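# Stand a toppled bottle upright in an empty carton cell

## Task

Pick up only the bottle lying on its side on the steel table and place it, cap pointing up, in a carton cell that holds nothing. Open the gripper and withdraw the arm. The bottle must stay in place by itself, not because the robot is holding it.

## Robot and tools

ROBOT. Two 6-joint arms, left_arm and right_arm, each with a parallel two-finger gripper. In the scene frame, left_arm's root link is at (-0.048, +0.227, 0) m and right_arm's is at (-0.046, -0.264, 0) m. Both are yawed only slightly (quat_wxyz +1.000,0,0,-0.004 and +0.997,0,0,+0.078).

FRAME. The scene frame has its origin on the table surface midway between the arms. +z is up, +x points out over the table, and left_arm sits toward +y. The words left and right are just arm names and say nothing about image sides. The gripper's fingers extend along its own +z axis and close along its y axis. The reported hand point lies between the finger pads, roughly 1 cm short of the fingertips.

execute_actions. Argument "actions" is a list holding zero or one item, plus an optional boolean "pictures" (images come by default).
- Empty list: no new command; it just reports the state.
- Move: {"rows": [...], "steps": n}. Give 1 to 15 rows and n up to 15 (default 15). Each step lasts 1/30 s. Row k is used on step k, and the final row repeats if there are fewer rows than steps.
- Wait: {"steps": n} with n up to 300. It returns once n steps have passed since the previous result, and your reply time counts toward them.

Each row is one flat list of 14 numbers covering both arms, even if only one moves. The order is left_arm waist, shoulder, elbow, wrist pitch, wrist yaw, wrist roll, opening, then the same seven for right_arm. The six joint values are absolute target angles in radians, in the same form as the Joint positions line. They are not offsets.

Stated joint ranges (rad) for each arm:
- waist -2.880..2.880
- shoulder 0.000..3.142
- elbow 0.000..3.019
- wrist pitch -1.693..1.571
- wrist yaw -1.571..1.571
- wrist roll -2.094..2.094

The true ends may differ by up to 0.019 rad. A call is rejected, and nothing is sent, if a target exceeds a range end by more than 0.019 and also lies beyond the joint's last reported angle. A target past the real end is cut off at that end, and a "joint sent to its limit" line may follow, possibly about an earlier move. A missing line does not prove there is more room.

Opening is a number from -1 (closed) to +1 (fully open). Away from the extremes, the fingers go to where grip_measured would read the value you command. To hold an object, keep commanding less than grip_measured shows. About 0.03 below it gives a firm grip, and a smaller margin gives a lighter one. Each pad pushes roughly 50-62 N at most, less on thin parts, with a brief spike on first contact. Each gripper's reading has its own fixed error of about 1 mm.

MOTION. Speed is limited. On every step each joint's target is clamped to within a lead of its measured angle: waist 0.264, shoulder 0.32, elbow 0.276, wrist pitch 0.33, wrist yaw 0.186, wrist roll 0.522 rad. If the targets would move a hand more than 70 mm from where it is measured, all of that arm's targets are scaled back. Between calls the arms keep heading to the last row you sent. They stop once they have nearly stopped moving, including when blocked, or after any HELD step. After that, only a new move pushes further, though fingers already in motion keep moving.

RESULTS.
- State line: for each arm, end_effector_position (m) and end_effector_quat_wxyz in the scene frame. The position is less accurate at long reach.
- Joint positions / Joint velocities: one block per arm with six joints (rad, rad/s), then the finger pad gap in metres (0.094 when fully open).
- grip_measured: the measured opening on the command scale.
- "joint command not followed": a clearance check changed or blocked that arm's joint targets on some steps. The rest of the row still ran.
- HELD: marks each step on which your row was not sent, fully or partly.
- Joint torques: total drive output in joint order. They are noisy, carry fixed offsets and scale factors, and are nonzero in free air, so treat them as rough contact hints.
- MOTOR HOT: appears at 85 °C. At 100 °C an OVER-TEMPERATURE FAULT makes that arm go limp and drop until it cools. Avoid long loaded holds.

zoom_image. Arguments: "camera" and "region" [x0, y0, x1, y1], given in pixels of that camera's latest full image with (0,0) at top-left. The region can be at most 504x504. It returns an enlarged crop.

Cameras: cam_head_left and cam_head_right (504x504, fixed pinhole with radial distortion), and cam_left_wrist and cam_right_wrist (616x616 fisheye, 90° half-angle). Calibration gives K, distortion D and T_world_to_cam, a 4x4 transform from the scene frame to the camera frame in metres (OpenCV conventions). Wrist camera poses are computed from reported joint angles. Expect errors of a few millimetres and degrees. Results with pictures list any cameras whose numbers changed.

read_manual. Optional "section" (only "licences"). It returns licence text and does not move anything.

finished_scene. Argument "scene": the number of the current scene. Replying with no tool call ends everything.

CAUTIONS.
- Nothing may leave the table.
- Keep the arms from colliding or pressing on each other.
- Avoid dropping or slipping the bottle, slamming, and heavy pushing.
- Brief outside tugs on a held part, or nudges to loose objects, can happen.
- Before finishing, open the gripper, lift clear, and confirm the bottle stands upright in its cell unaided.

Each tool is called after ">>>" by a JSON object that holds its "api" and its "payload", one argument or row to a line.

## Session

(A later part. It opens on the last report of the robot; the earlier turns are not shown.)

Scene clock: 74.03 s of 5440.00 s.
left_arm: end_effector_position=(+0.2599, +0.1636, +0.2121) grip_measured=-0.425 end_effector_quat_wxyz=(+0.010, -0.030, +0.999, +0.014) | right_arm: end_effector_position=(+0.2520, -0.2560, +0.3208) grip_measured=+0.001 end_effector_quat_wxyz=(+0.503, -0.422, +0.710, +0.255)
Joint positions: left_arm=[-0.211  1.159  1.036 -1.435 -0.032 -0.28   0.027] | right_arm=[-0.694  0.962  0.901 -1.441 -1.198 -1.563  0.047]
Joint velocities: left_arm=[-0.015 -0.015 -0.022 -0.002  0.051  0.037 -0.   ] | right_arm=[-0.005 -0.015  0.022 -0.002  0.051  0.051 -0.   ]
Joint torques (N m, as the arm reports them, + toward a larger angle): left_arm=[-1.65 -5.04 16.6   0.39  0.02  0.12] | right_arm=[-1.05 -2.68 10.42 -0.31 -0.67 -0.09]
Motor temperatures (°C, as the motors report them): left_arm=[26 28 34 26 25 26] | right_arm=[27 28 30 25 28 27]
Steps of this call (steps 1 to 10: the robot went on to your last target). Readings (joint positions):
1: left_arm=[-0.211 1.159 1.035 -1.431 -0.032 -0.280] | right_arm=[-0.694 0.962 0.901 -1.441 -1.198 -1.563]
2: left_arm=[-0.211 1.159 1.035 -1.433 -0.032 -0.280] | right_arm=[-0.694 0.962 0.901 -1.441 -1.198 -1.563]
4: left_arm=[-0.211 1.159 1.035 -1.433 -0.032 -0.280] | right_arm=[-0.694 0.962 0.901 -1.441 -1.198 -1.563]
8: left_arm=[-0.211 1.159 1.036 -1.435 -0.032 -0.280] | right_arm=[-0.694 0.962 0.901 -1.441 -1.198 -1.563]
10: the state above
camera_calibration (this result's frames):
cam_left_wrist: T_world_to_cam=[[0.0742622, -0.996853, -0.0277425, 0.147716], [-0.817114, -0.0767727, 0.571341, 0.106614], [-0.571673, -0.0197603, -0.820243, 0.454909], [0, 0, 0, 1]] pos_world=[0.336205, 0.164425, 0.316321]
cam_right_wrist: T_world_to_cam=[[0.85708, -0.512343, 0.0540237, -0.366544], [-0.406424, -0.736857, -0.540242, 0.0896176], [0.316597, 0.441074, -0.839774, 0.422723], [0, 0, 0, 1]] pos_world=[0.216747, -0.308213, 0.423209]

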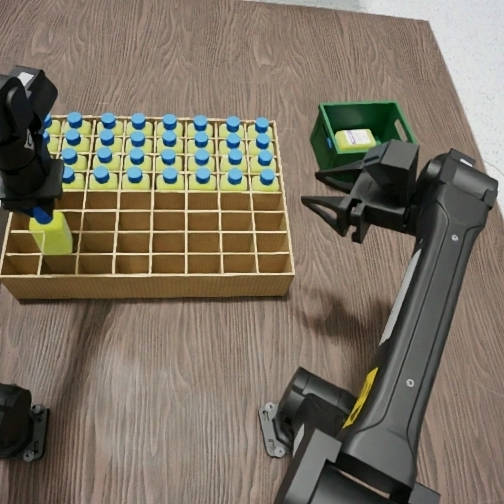

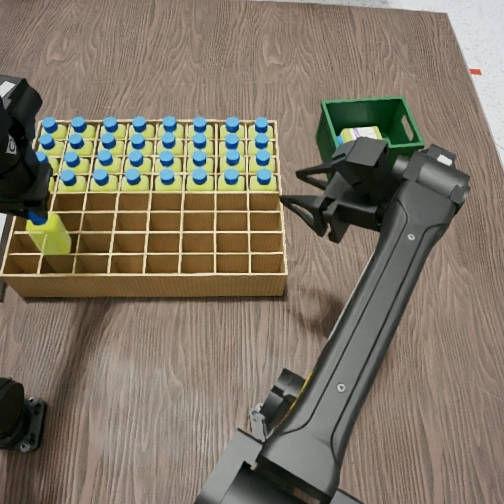

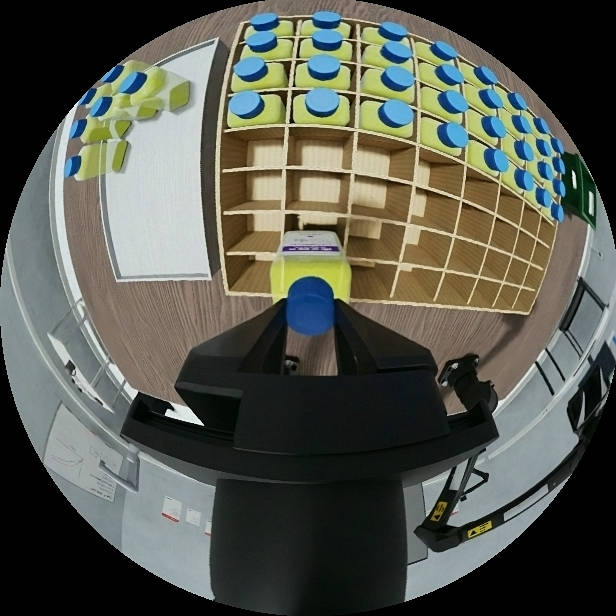

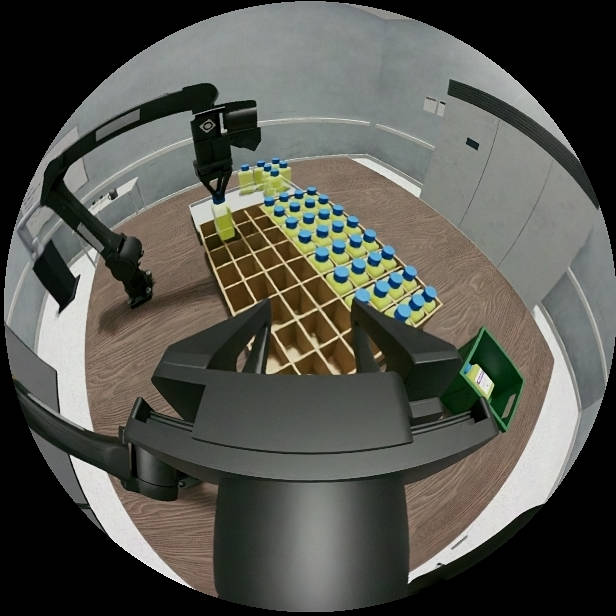

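>>> {"api": "execute_actions", "payload": {
  "actions": [
    {"rows":[[-0.228,1.15,1.10,-1.395,-0.03,-0.27,-0.5,-0.7,0.971,0.9,-1.45,-1.2,-1.57,0]]}
  ]
}}

>>> {"api": "zoom_image", "payload": {
  "camera": "cam_right_wrist",
  "region": [170,150,310,290]
}}

Scene clock: 76.27 s of 5440.00 s.
left_arm: end_effector_position=(+0.2668, +0.1594, +0.2125) grip_measured=-0.425 end_effector_quat_wxyz=(+0.025, -0.027, +0.999, +0.010) | right_arm: end_effector_position=(+0.2520, -0.2560, +0.3208) grip_measured=+0.001 end_effector_quat_wxyz=(+0.503, -0.422, +0.710, +0.255)
Joint positions: left_arm=[-0.219  1.159  1.037 -1.405 -0.032 -0.28   0.027] | right_arm=[-0.694  0.962  0.901 -1.441 -1.198 -1.563  0.047]
Joint velocities: left_arm=[-0.015 -0.015  0.012 -0.012 -0.007 -0.037  0.   ] | right_arm=[ 0.005  0.005  0.007 -0.007 -0.081  0.022 -0.   ]
Joint torques (N m, as the arm reports them, + toward a larger angle): left_arm=[-3.27 -5.19 16.54  0.92  0.02  0.12] | right_arm=[-0.86 -2.71 10.44 -0.34 -0.72 -0.05]
Motor temperatures (°C, as the motors report them): left_arm=[26 28 35 26 25 26] | right_arm=[27 28 30 25 28 27]
Steps of this call (steps 1 to 15: the robot went on to your last target; steps 16 to 52: nothing new was sent; steps 53 to 67: all 15 steps of this action). Readings (joint positions):
53: left_arm=[-0.212 1.159 1.037 -1.430 -0.032 -0.280] | right_arm=[-0.694 0.962 0.901 -1.441 -1.198 -1.563]
54: left_arm=[-0.213 1.159 1.037 -1.422 -0.032 -0.280] | right_arm=[-0.694 0.962 0.901 -1.441 -1.198 -1.563]
56: left_arm=[-0.216 1.159 1.037 -1.409 -0.032 -0.280] | right_arm=[-0.694 0.962 0.901 -1.441 -1.198 -1.563]
60: left_arm=[-0.219 1.159 1.037 -1.405 -0.032 -0.280] | right_arm=[-0.694 0.962 0.901 -1.441 -1.198 -1.563]
67: the state above
camera_calibration (this result's frames):
cam_left_wrist: T_world_to_cam=[[0.0669678, -0.997576, -0.0189067, 0.143255], [-0.834334, -0.066381, 0.547248, 0.119645], [-0.547176, -0.0208734, -0.836757, 0.456284], [0, 0, 0, 1]] pos_world=[0.339898, 0.160374, 0.319032]
cam_right_wrist: T_world_to_cam=[[0.85708, -0.512343, 0.0540237, -0.366544], [-0.406424, -0.736857, -0.540242, 0.0896176], [0.316597, 0.441074, -0.839774, 0.422723], [0, 0, 0, 1]] pos_world=[0.216747, -0.308213, 0.423209]

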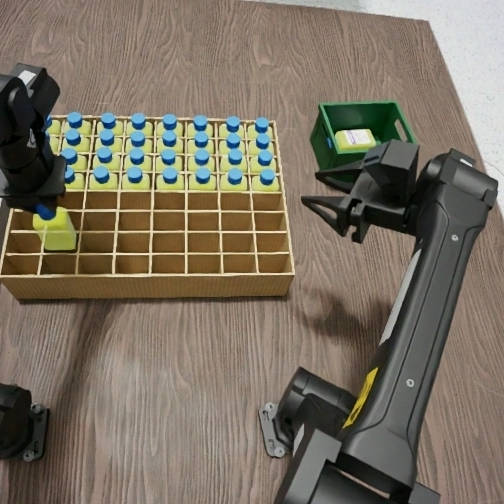

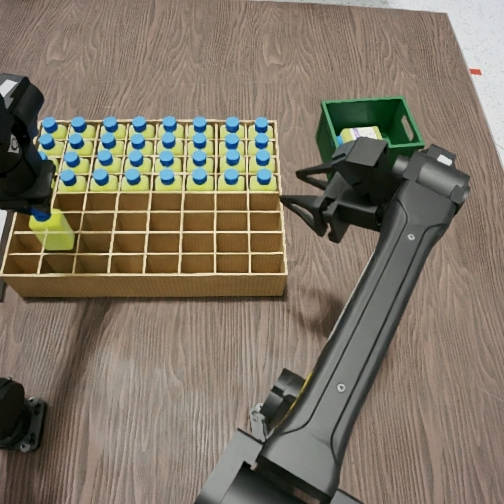

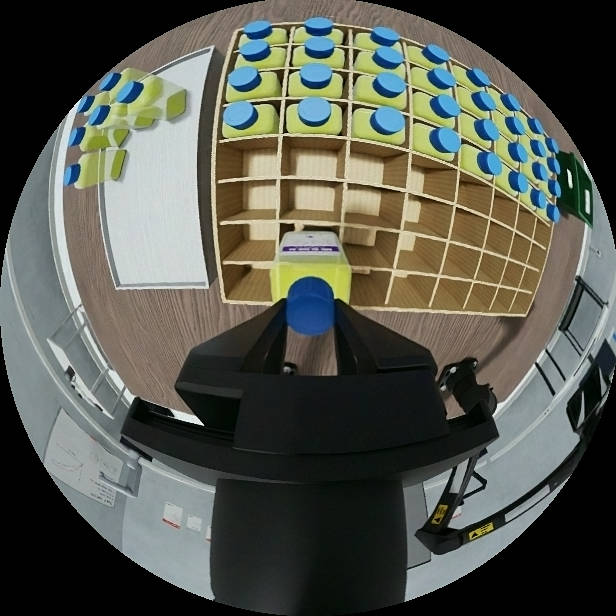

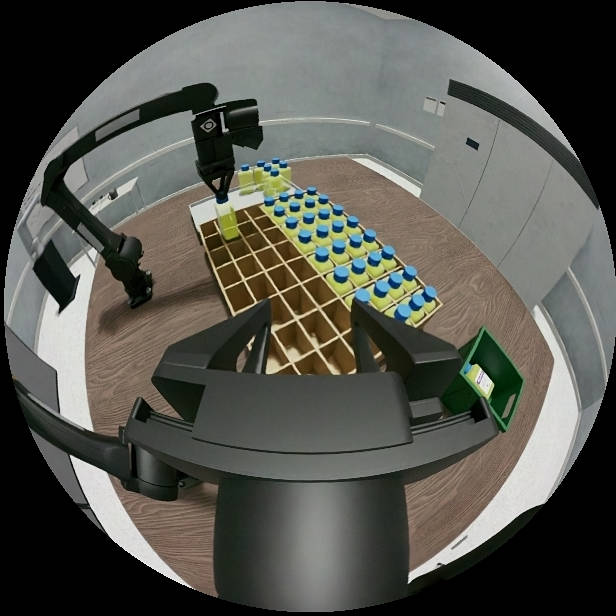

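Region (170, 150, 310, 290) of cam_right_wrist's 616x616 image, scaled by 3.600, with more detail than that image has.

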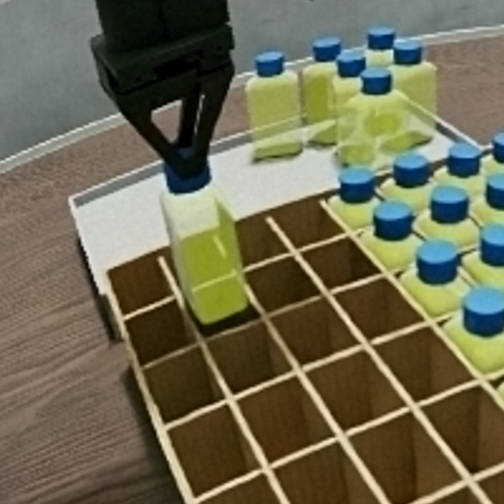

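>>> {"api": "execute_actions", "payload": {
  "actions": [
    {"rows":[[-0.228,1.15,1.055,-1.395,-0.03,-0.24,-0.5,-0.7,0.971,0.9,-1.45,-1.2,-1.57,0],[-0.228,1.15,1.055,-1.395,-0.03,-0.24,-0.5,-0.7,0.971,0.9,-1.45,-1.2,-1.57,0],[-0.228,1.15,1.045,-1.385,-0.03,-0.24,-0.5,-0.7,0.971,0.9,-1.45,-1.2,-1.57,0],[-0.228,1.15,1.035,-1.375,-0.03,-0.24,-0.5,-0.7,0.971,0.9,-1.45,-1.2,-1.57,0]]}
  ],
  "pictures": false
}}

Scene clock: 78.93 s of 5440.00 s.
left_arm: end_effector_position=(+0.2677, +0.1592, +0.2080) grip_measured=-0.425 end_effector_quat_wxyz=(+0.028, -0.014, +0.999, +0.010) | right_arm: end_effector_position=(+0.2520, -0.2560, +0.3208) grip_measured=+0.001 end_effector_quat_wxyz=(+0.503, -0.422, +0.710, +0.255)
Joint positions: left_arm=[-0.219  1.159  1.024 -1.386 -0.032 -0.253  0.027] | right_arm=[-0.694  0.962  0.901 -1.441 -1.198 -1.563  0.047]
Joint velocities: left_arm=[-0.005 -0.005  0.002  0.017 -0.066  0.051 -0.001] | right_arm=[ 0.005  0.024 -0.002 -0.002  0.007 -0.051 -0.001]
Joint torques (N m, as the arm reports them, + toward a larger angle): left_arm=[-3.05 -4.8  11.54  0.91  0.02  0.14] | right_arm=[-0.65 -3.21 10.55 -0.27 -0.66 -0.06]
Motor temperatures (°C, as the motors report them): left_arm=[26 28 35 26 25 26] | right_arm=[27 28 30 25 28 27]
Steps of this call (steps 1 to 15: the robot went on to your last target; steps 16 to 65: nothing new was sent; steps 66 to 80: all 15 steps of this action). Readings (joint positions):
66: left_arm=[-0.219 1.159 1.037 -1.405 -0.032 -0.275] | right_arm=[-0.694 0.962 0.901 -1.441 -1.198 -1.563]
67: left_arm=[-0.219 1.159 1.037 -1.405 -0.032 -0.271] | right_arm=[-0.694 0.962 0.901 -1.441 -1.198 -1.563]
69: left_arm=[-0.219 1.159 1.036 -1.399 -0.032 -0.264] | right_arm=[-0.694 0.962 0.901 -1.441 -1.198 -1.563]
73: left_arm=[-0.219 1.159 1.027 -1.387 -0.032 -0.257] | right_arm=[-0.694 0.962 0.901 -1.441 -1.198 -1.563]
80: the state above

>>> {"api": "execute_actions", "payload": {
  "actions": [
    {"rows":[[-0.228,1.15,1.029,-1.375,-0.03,-0.24,-0.5,-0.7,0.971,0.9,-1.45,-1.2,-1.57,0],[-0.228,1.15,1.023,-1.37,-0.03,-0.24,-0.5,-0.7,0.971,0.9,-1.45,-1.2,-1.57,0],[-0.228,1.15,1.017,-1.363,-0.03,-0.24,-0.5,-0.7,0.971,0.9,-1.45,-1.2,-1.57,0],[-0.228,1.15,1.011,-1.356,-0.03,-0.24,-0.5,-0.7,0.971,0.9,-1.45,-1.2,-1.57,0],[-0.228,1.15,1.005,-1.349,-0.03,-0.24,-0.5,-0.7,0.971,0.9,-1.45,-1.2,-1.57,0],[-0.228,1.15,0.999,-1.342,-0.03,-0.24,-0.5,-0.7,0.971,0.9,-1.45,-1.2,-1.57,0],[-0.228,1.15,0.993,-1.335,-0.03,-0.24,-0.5,-0.7,0.971,0.9,-1.45,-1.2,-1.57,0],[-0.228,1.15,0.987,-1.328,-0.03,-0.24,-0.5,-0.7,0.971,0.9,-1.45,-1.2,-1.57,0],[-0.228,1.15,0.981,-1.321,-0.03,-0.24,-0.5,-0.7,0.971,0.9,-1.45,-1.2,-1.57,0],[-0.228,1.15,0.981,-1.314,-0.03,-0.24,-0.5,-0.7,0.971,0.9,-1.45,-1.2,-1.57,0]]}
  ]
}}

>>> {"api": "zoom_image", "payload": {
  "camera": "cam_right_wrist",
  "region": [170,150,310,290]
}}

Scene clock: 83.60 s of 5440.00 s.
left_arm: end_effector_position=(+0.2652, +0.1598, +0.1868) grip_measured=-0.425 end_effector_quat_wxyz=(+0.030, -0.013, +0.999, +0.009) | right_arm: end_effector_position=(+0.2520, -0.2560, +0.3208) grip_measured=+0.001 end_effector_quat_wxyz=(+0.503, -0.422, +0.710, +0.255)
Joint positions: left_arm=[-0.219  1.159  0.968 -1.326 -0.032 -0.253  0.027] | right_arm=[-0.694  0.962  0.901 -1.441 -1.198 -1.563  0.047]
Joint velocities: left_arm=[ 0.005 -0.015  0.002  0.007 -0.007 -0.022  0.   ] | right_arm=[-0.005 -0.015 -0.007 -0.012 -0.066 -0.051 -0.   ]
Joint torques (N m, as the arm reports them, + toward a larger angle): left_arm=[-3.01 -5.17 11.77  1.05  0.02  0.14] | right_arm=[-1.13 -2.51 10.31 -0.28 -0.68 -0.05]
Motor temperatures (°C, as the motors report them): left_arm=[26 28 35 26 25 26] | right_arm=[27 28 30 25 29 27]
Steps of this call (steps 1 to 15: the robot went on to your last target; steps 16 to 90: nothing new was sent; then 1.17 s passed at rest; steps 91 to 105: all 15 steps of this action). Readings (joint positions):
91: left_arm=[-0.219 1.159 1.024 -1.386 -0.032 -0.253] | right_arm=[-0.694 0.962 0.901 -1.441 -1.198 -1.563]
92: left_arm=[-0.219 1.159 1.023 -1.385 -0.032 -0.253] | right_arm=[-0.694 0.962 0.901 -1.441 -1.198 -1.563]
94: left_arm=[-0.219 1.159 1.015 -1.376 -0.032 -0.253] | right_arm=[-0.694 0.962 0.901 -1.441 -1.198 -1.563]
98: left_arm=[-0.219 1.159 0.989 -1.351 -0.032 -0.253] | right_arm=[-0.694 0.962 0.901 -1.441 -1.198 -1.563]
105: the state above
camera_calibration (this result's frames):
cam_left_wrist: T_world_to_cam=[[0.0401456, -0.99904, -0.0175581, 0.150318], [-0.840964, -0.0432727, 0.539359, 0.132041], [-0.5396, -0.00688716, -0.841893, 0.430597], [0, 0, 0, 1]] pos_world=[0.337357, 0.158853, 0.293939]
cam_right_wrist: T_world_to_cam=[[0.85708, -0.512343, 0.0540237, -0.366544], [-0.406424, -0.736857, -0.540242, 0.0896176], [0.316597, 0.441074, -0.839774, 0.422723], [0, 0, 0, 1]] pos_world=[0.216747, -0.308213, 0.423209]

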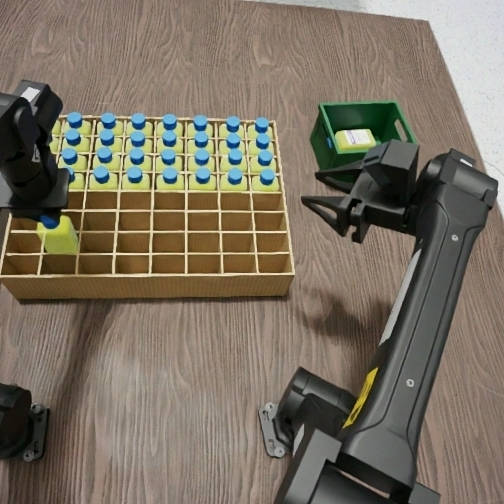

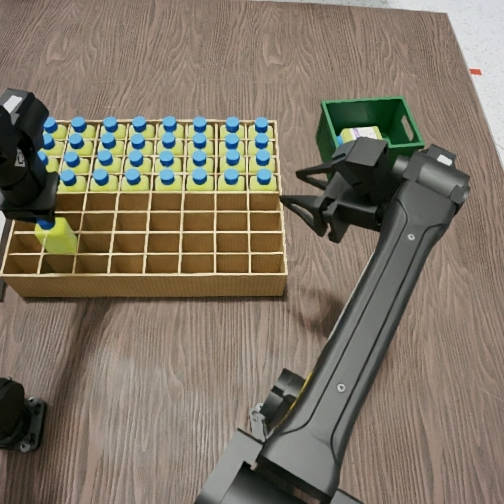

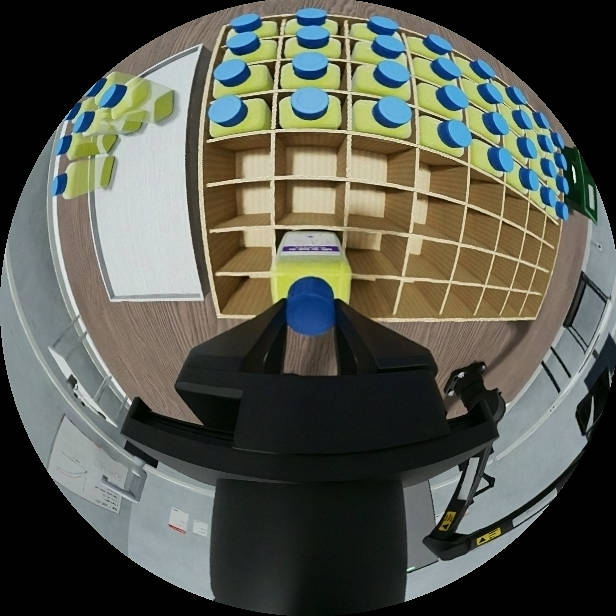

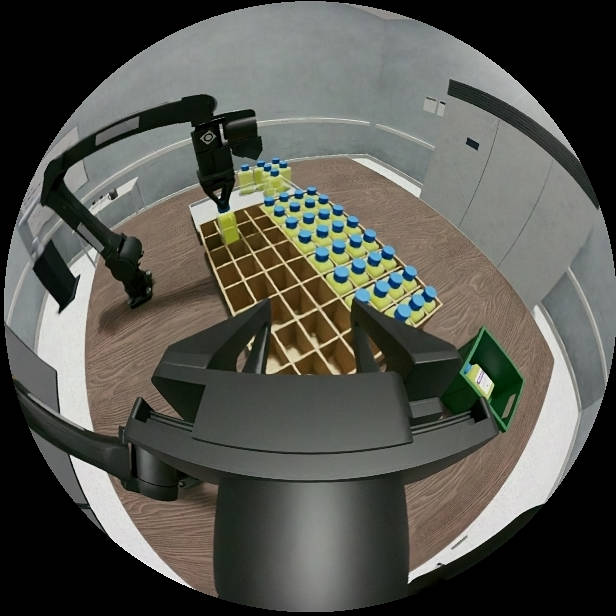

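Region (170, 150, 310, 290) of cam_right_wrist's 616x616 image, scaled by 3.600, with more detail than that image has.

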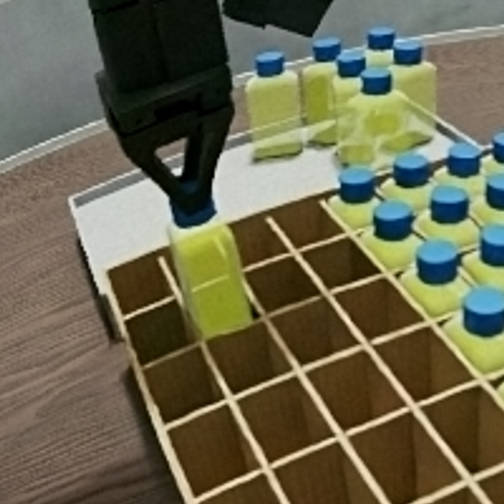

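>>> {"api": "execute_actions", "payload": {
  "actions": [
    {"rows":[[-0.228,1.157,0.973,-1.302,-0.03,-0.24,-0.5,-0.7,0.971,0.9,-1.45,-1.2,-1.57,0],[-0.228,1.162,0.966,-1.29,-0.03,-0.24,-0.5,-0.7,0.971,0.9,-1.45,-1.2,-1.57,0],[-0.228,1.167,0.958,-1.278,-0.03,-0.24,-0.5,-0.7,0.971,0.9,-1.45,-1.2,-1.57,0],[-0.228,1.172,0.951,-1.266,-0.03,-0.24,-0.5,-0.7,0.971,0.9,-1.45,-1.2,-1.57,0],[-0.228,1.177,0.943,-1.254,-0.03,-0.24,-0.5,-0.7,0.971,0.9,-1.45,-1.2,-1.57,0],[-0.228,1.182,0.936,-1.242,-0.03,-0.24,-0.5,-0.7,0.971,0.9,-1.45,-1.2,-1.57,0],[-0.228,1.186,0.928,-1.23,-0.03,-0.24,-0.5,-0.7,0.971,0.9,-1.45,-1.2,-1.57,0],[-0.228,1.19,0.921,-1.218,-0.03,-0.24,-0.5,-0.7,0.971,0.9,-1.45,-1.2,-1.57,0]]}
  ]
}}

Scene clock: 89.00 s of 5440.00 s.
left_arm: end_effector_position=(+0.2689, +0.1589, +0.1520) grip_measured=-0.425 end_effector_quat_wxyz=(+0.026, -0.013, +1.000, +0.010) | right_arm: end_effector_position=(+0.2520, -0.2560, +0.3208) grip_measured=+0.001 end_effector_quat_wxyz=(+0.503, -0.422, +0.710, +0.255)
Joint positions: left_arm=[-0.219  1.199  0.905 -1.231 -0.032 -0.252  0.027] | right_arm=[-0.694  0.962  0.901 -1.441 -1.198 -1.563  0.047]
Joint velocities: left_arm=[ 0.015 -0.005 -0.007  0.027 -0.051 -0.051 -0.   ] | right_arm=[-0.005  0.005 -0.017  0.007  0.007  0.007  0.001]
Joint torques (N m, as the arm reports them, + toward a larger angle): left_arm=[-3.06 -5.58 11.66  0.98  0.02  0.14] | right_arm=[-0.15 -3.53 10.29 -0.38 -0.69 -0.08]
Motor temperatures (°C, as the motors report them): left_arm=[26 28 34 26 25 26] | right_arm=[27 28 30 25 29 27]
Steps of this call (steps 1 to 15: the robot went on to your last target; steps 16 to 90: nothing new was sent; then 1.90 s passed at rest; steps 91 to 105: all 15 steps of this action). Readings (joint positions):
91: left_arm=[-0.219 1.159 0.968 -1.323 -0.032 -0.253] | right_arm=[-0.694 0.962 0.901 -1.441 -1.198 -1.563]
92: left_arm=[-0.219 1.159 0.966 -1.317 -0.032 -0.253] | right_arm=[-0.694 0.962 0.901 -1.441 -1.198 -1.563]
94: left_arm=[-0.219 1.160 0.957 -1.297 -0.032 -0.252] | right_arm=[-0.694 0.962 0.901 -1.441 -1.198 -1.563]
98: left_arm=[-0.219 1.174 0.927 -1.254 -0.032 -0.252] | right_arm=[-0.694 0.962 0.901 -1.441 -1.198 -1.563]
105: the state above
camera_calibration (this result's frames):
cam_left_wrist: T_world_to_cam=[[0.0392536, -0.999039, -0.0195121, 0.14925], [-0.837159, -0.0435418, 0.545224, 0.151956], [-0.54555, -0.00506724, -0.838063, 0.404054], [0, 0, 0, 1]] pos_world=[0.341784, 0.157771, 0.258685]
cam_right_wrist: T_world_to_cam=[[0.85708, -0.512343, 0.0540237, -0.366544], [-0.406424, -0.736857, -0.540242, 0.0896176], [0.316597, 0.441074, -0.839774, 0.422723], [0, 0, 0, 1]] pos_world=[0.216747, -0.308213, 0.423209]

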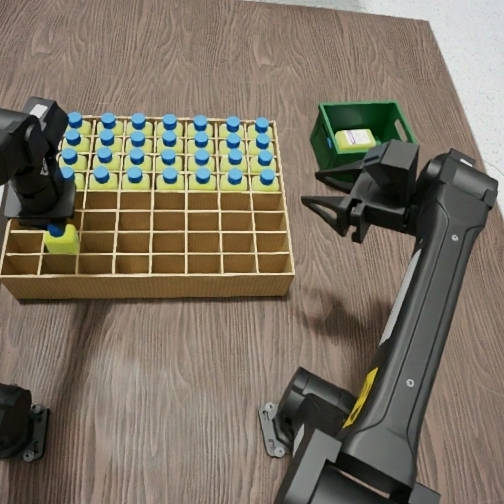

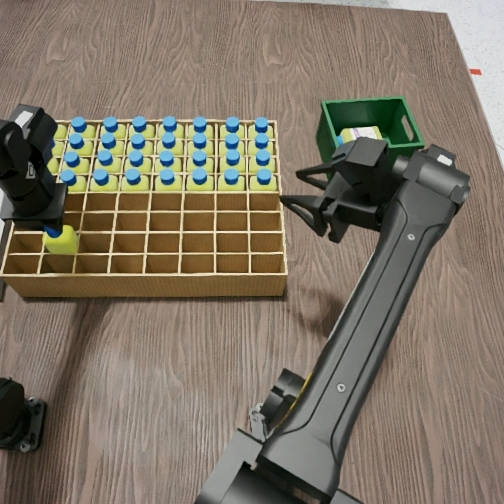

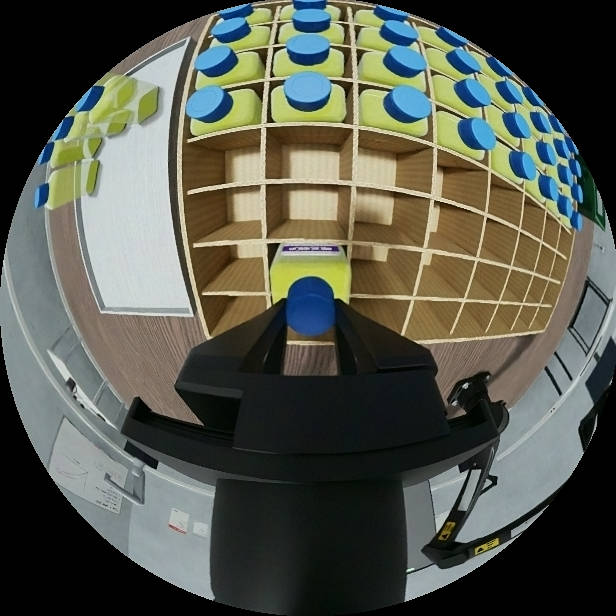

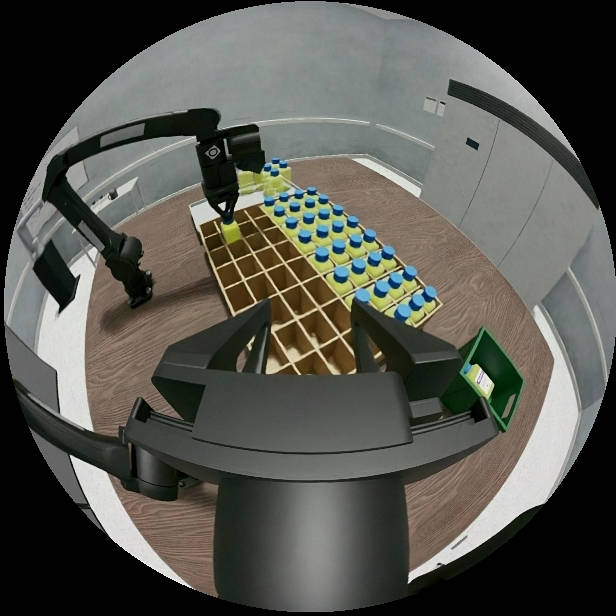

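>>> {"api": "execute_actions", "payload": {
  "actions": [
    {"rows":[[-0.228,1.2,0.913,-1.206,-0.03,-0.24,-0.5,-0.7,0.971,0.9,-1.45,-1.2,-1.57,0],[-0.228,1.205,0.905,-1.194,-0.03,-0.24,-0.5,-0.7,0.971,0.9,-1.45,-1.2,-1.57,0],[-0.228,1.21,0.897,-1.182,-0.03,-0.24,-0.5,-0.7,0.971,0.9,-1.45,-1.2,-1.57,0],[-0.228,1.214,0.889,-1.17,-0.03,-0.24,-0.5,-0.7,0.971,0.9,-1.45,-1.2,-1.57,0],[-0.228,1.218,0.881,-1.158,-0.03,-0.24,-0.5,-0.7,0.971,0.9,-1.45,-1.2,-1.57,0],[-0.228,1.222,0.873,-1.146,-0.03,-0.24,-0.5,-0.7,0.971,0.9,-1.45,-1.2,-1.57,0],[-0.228,1.222,0.865,-1.13,-0.03,-0.24,-0.5,-0.7,0.971,0.9,-1.45,-1.2,-1.57,0]]}
  ],
  "pictures": false
}}

>>> {"api": "execute_actions", "payload": {
  "actions": [
    {"rows":[[-0.228,1.222,0.865,-1.13,-0.03,-0.24,0.1,-0.7,0.971,0.9,-1.45,-1.2,-1.57,0]],"steps":10}
  ],
  "pictures": false
}}

>>> {"api": "execute_actions", "payload": {
  "actions": [
    {"rows":[[-0.228,1.15,1.1,-1.35,-0.03,-0.24,0.1,-0.7,0.971,0.9,-1.45,-1.2,-1.57,0]]}
  ]
}}

Scene clock: 94.80 s of 5440.00 s.
left_arm: end_effector_position=(+0.2700, +0.1587, +0.1229) grip_measured=-0.425 end_effector_quat_wxyz=(+0.027, -0.012, +0.999, +0.010) | right_arm: end_effector_position=(+0.2520, -0.2560, +0.3208) grip_measured=+0.001 end_effector_quat_wxyz=(+0.503, -0.422, +0.710, +0.255)
Joint positions: left_arm=[-0.219  1.229  0.849 -1.142 -0.032 -0.251  0.027] | right_arm=[-0.694  0.962  0.901 -1.441 -1.198 -1.563  0.047]
Joint velocities: left_arm=[ 0.005 -0.005 -0.002 -0.002 -0.037  0.022 -0.001] | right_arm=[-0.015 -0.015 -0.002  0.002  0.051 -0.007 -0.   ]
Joint torques (N m, as the arm reports them, + toward a larger angle): left_arm=[-3.01 -5.22 11.49  0.89  0.03  0.13] | right_arm=[-0.53 -2.48 10.37 -0.15 -0.65 -0.04]
Motor temperatures (°C, as the motors report them): left_arm=[26 28 34 26 25 26] | right_arm=[27 28 30 25 29 27]
Steps of this call (steps 1 to 15: the robot went on to your last target; steps 16 to 90: nothing new was sent; then 2.30 s passed at rest; steps 91 to 105: all 15 steps of this action). Readings (joint positions):
91: left_arm=[-0.219 1.199 0.905 -1.227 -0.032 -0.252] | right_arm=[-0.694 0.962 0.901 -1.441 -1.198 -1.563]
92: left_arm=[-0.219 1.199 0.904 -1.221 -0.032 -0.252] | right_arm=[-0.694 0.962 0.901 -1.441 -1.198 -1.563]
94: left_arm=[-0.219 1.201 0.896 -1.203 -0.032 -0.252] | right_arm=[-0.694 0.962 0.901 -1.441 -1.198 -1.563]
98: left_arm=[-0.219 1.214 0.864 -1.161 -0.032 -0.251] | right_arm=[-0.694 0.962 0.901 -1.441 -1.198 -1.563]
105: the state above

Scene clock: 95.13 s of 5440.00 s.
left_arm: end_effector_position=(+0.2705, +0.1586, +0.1230) grip_measured=+0.097 end_effector_quat_wxyz=(+0.028, -0.012, +0.999, +0.010) | right_arm: end_effector_position=(+0.2520, -0.2560, +0.3208) grip_measured=+0.001 end_effector_quat_wxyz=(+0.503, -0.422, +0.710, +0.255)
Joint positions: left_arm=[-0.219  1.229  0.849 -1.14  -0.032 -0.251  0.052] | right_arm=[-0.694  0.962  0.901 -1.441 -1.198 -1.563  0.047]
Joint velocities: left_arm=[ 0.005 -0.005 -0.017 -0.007  0.022 -0.037  0.001] | right_arm=[ 0.005  0.005 -0.002 -0.007 -0.007  0.007 -0.   ]
Joint torques (N m, as the arm reports them, + toward a larger angle): left_arm=[-3.06 -5.75 11.39  0.93  0.02  0.13] | right_arm=[-0.65 -2.91 10.57 -0.33 -0.65 -0.06]
Motor temperatures (°C, as the motors report them): left_arm=[26 28 34 26 25 26] | right_arm=[27 28 30 25 29 27]
Steps of this call (steps 1 to 10: all 10 steps of this action). Readings (joint positions):
1: left_arm=[-0.219 1.229 0.849 -1.142 -0.032 -0.251] | right_arm=[-0.694 0.962 0.901 -1.441 -1.198 -1.563]
2: left_arm=[-0.219 1.229 0.849 -1.142 -0.032 -0.251] | right_arm=[-0.694 0.962 0.901 -1.441 -1.198 -1.563]
4: left_arm=[-0.219 1.229 0.849 -1.140 -0.032 -0.251] | right_arm=[-0.694 0.962 0.901 -1.441 -1.198 -1.563]
8: left_arm=[-0.219 1.229 0.849 -1.140 -0.032 -0.251] | right_arm=[-0.694 0.962 0.901 -1.441 -1.198 -1.563]
10: the state above

Scene clock: 95.63 s of 5440.00 s.
left_arm: end_effector_position=(+0.2901, +0.1541, +0.2369) grip_measured=+0.097 end_effector_quat_wxyz=(+0.085, -0.013, +0.996, -0.004) | right_arm: end_effector_position=(+0.2520, -0.2560, +0.3208) grip_measured=+0.001 end_effector_quat_wxyz=(+0.503, -0.422, +0.710, +0.255)
Joint positions: left_arm=[-0.219  1.136  1.075 -1.342 -0.032 -0.251  0.052] | right_arm=[-0.694  0.962  0.901 -1.441 -1.198 -1.563  0.047]
Joint velocities: left_arm=[-0.005  0.054  0.017 -0.032  0.022 -0.007 -0.001] | right_arm=[-0.015 -0.005 -0.002  0.012 -0.066 -0.081  0.   ]
Joint torques (N m, as the arm reports them, + toward a larger angle): left_arm=[-3.02 -3.76 13.27  0.65  0.02  0.14] | right_arm=[-0.61 -2.68 10.31 -0.35 -0.63 -0.06]
Motor temperatures (°C, as the motors report them): left_arm=[26 28 34 26 25 26] | right_arm=[27 28 30 25 29 27]
Steps of this call (steps 1 to 15: all 15 steps of this action). Readings (joint positions):
1: left_arm=[-0.219 1.228 0.860 -1.166 -0.032 -0.251] | right_arm=[-0.694 0.962 0.901 -1.441 -1.198 -1.563]
2: left_arm=[-0.219 1.227 0.877 -1.207 -0.032 -0.251] | right_arm=[-0.694 0.962 0.901 -1.441 -1.198 -1.563]
4: left_arm=[-0.219 1.214 0.925 -1.267 -0.032 -0.251] | right_arm=[-0.694 0.962 0.901 -1.441 -1.198 -1.563]
8: left_arm=[-0.219 1.172 1.033 -1.328 -0.032 -0.251] | right_arm=[-0.694 0.962 0.901 -1.441 -1.198 -1.563]
15: the state above
camera_calibration (this result's frames):
cam_left_wrist: T_world_to_cam=[[0.038923, -0.999167, 0.0122503, 0.137786], [-0.895532, -0.0294419, 0.444021, 0.161883], [-0.443291, -0.0282532, -0.895932, 0.474351], [0, 0, 0, 1]] pos_world=[0.349884, 0.155839, 0.35142]
cam_right_wrist: T_world_to_cam=[[0.85708, -0.512343, 0.0540237, -0.366544], [-0.406424, -0.736857, -0.540242, 0.0896176], [0.316597, 0.441074, -0.839774, 0.422723], [0, 0, 0, 1]] pos_world=[0.216747, -0.308213, 0.423209]

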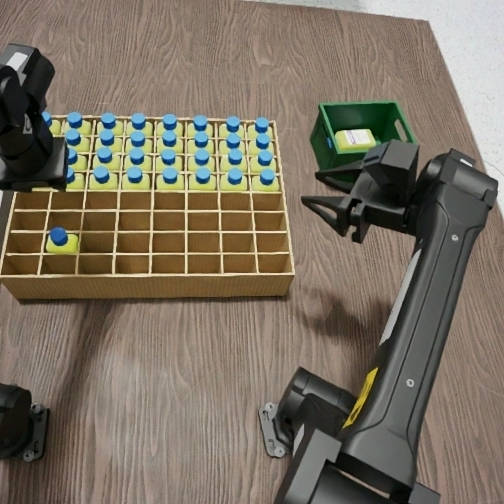

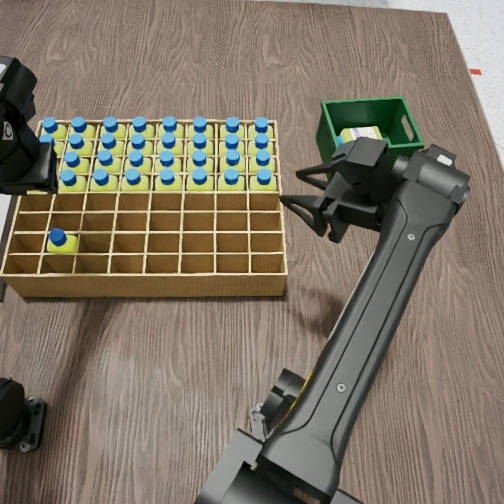

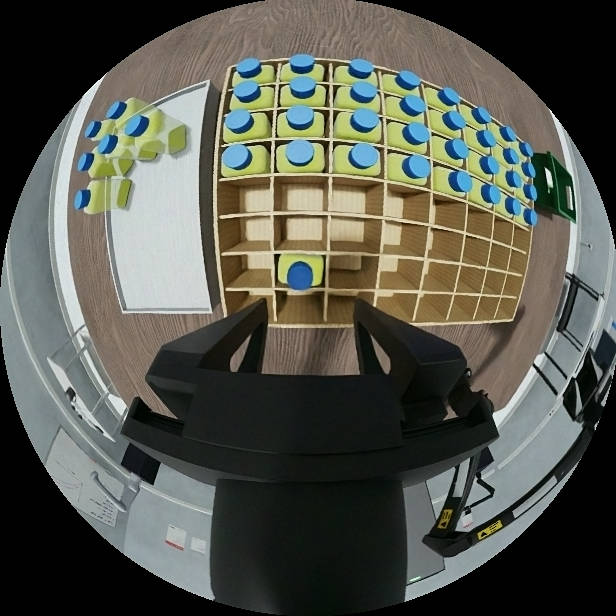

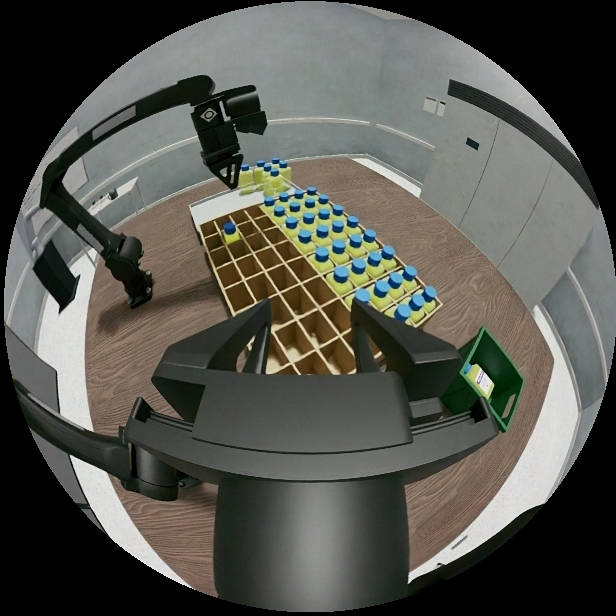

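>>> {"api": "finished_scene", "payload": {
  "scene": 2
}}

The scene is finished: the task was done.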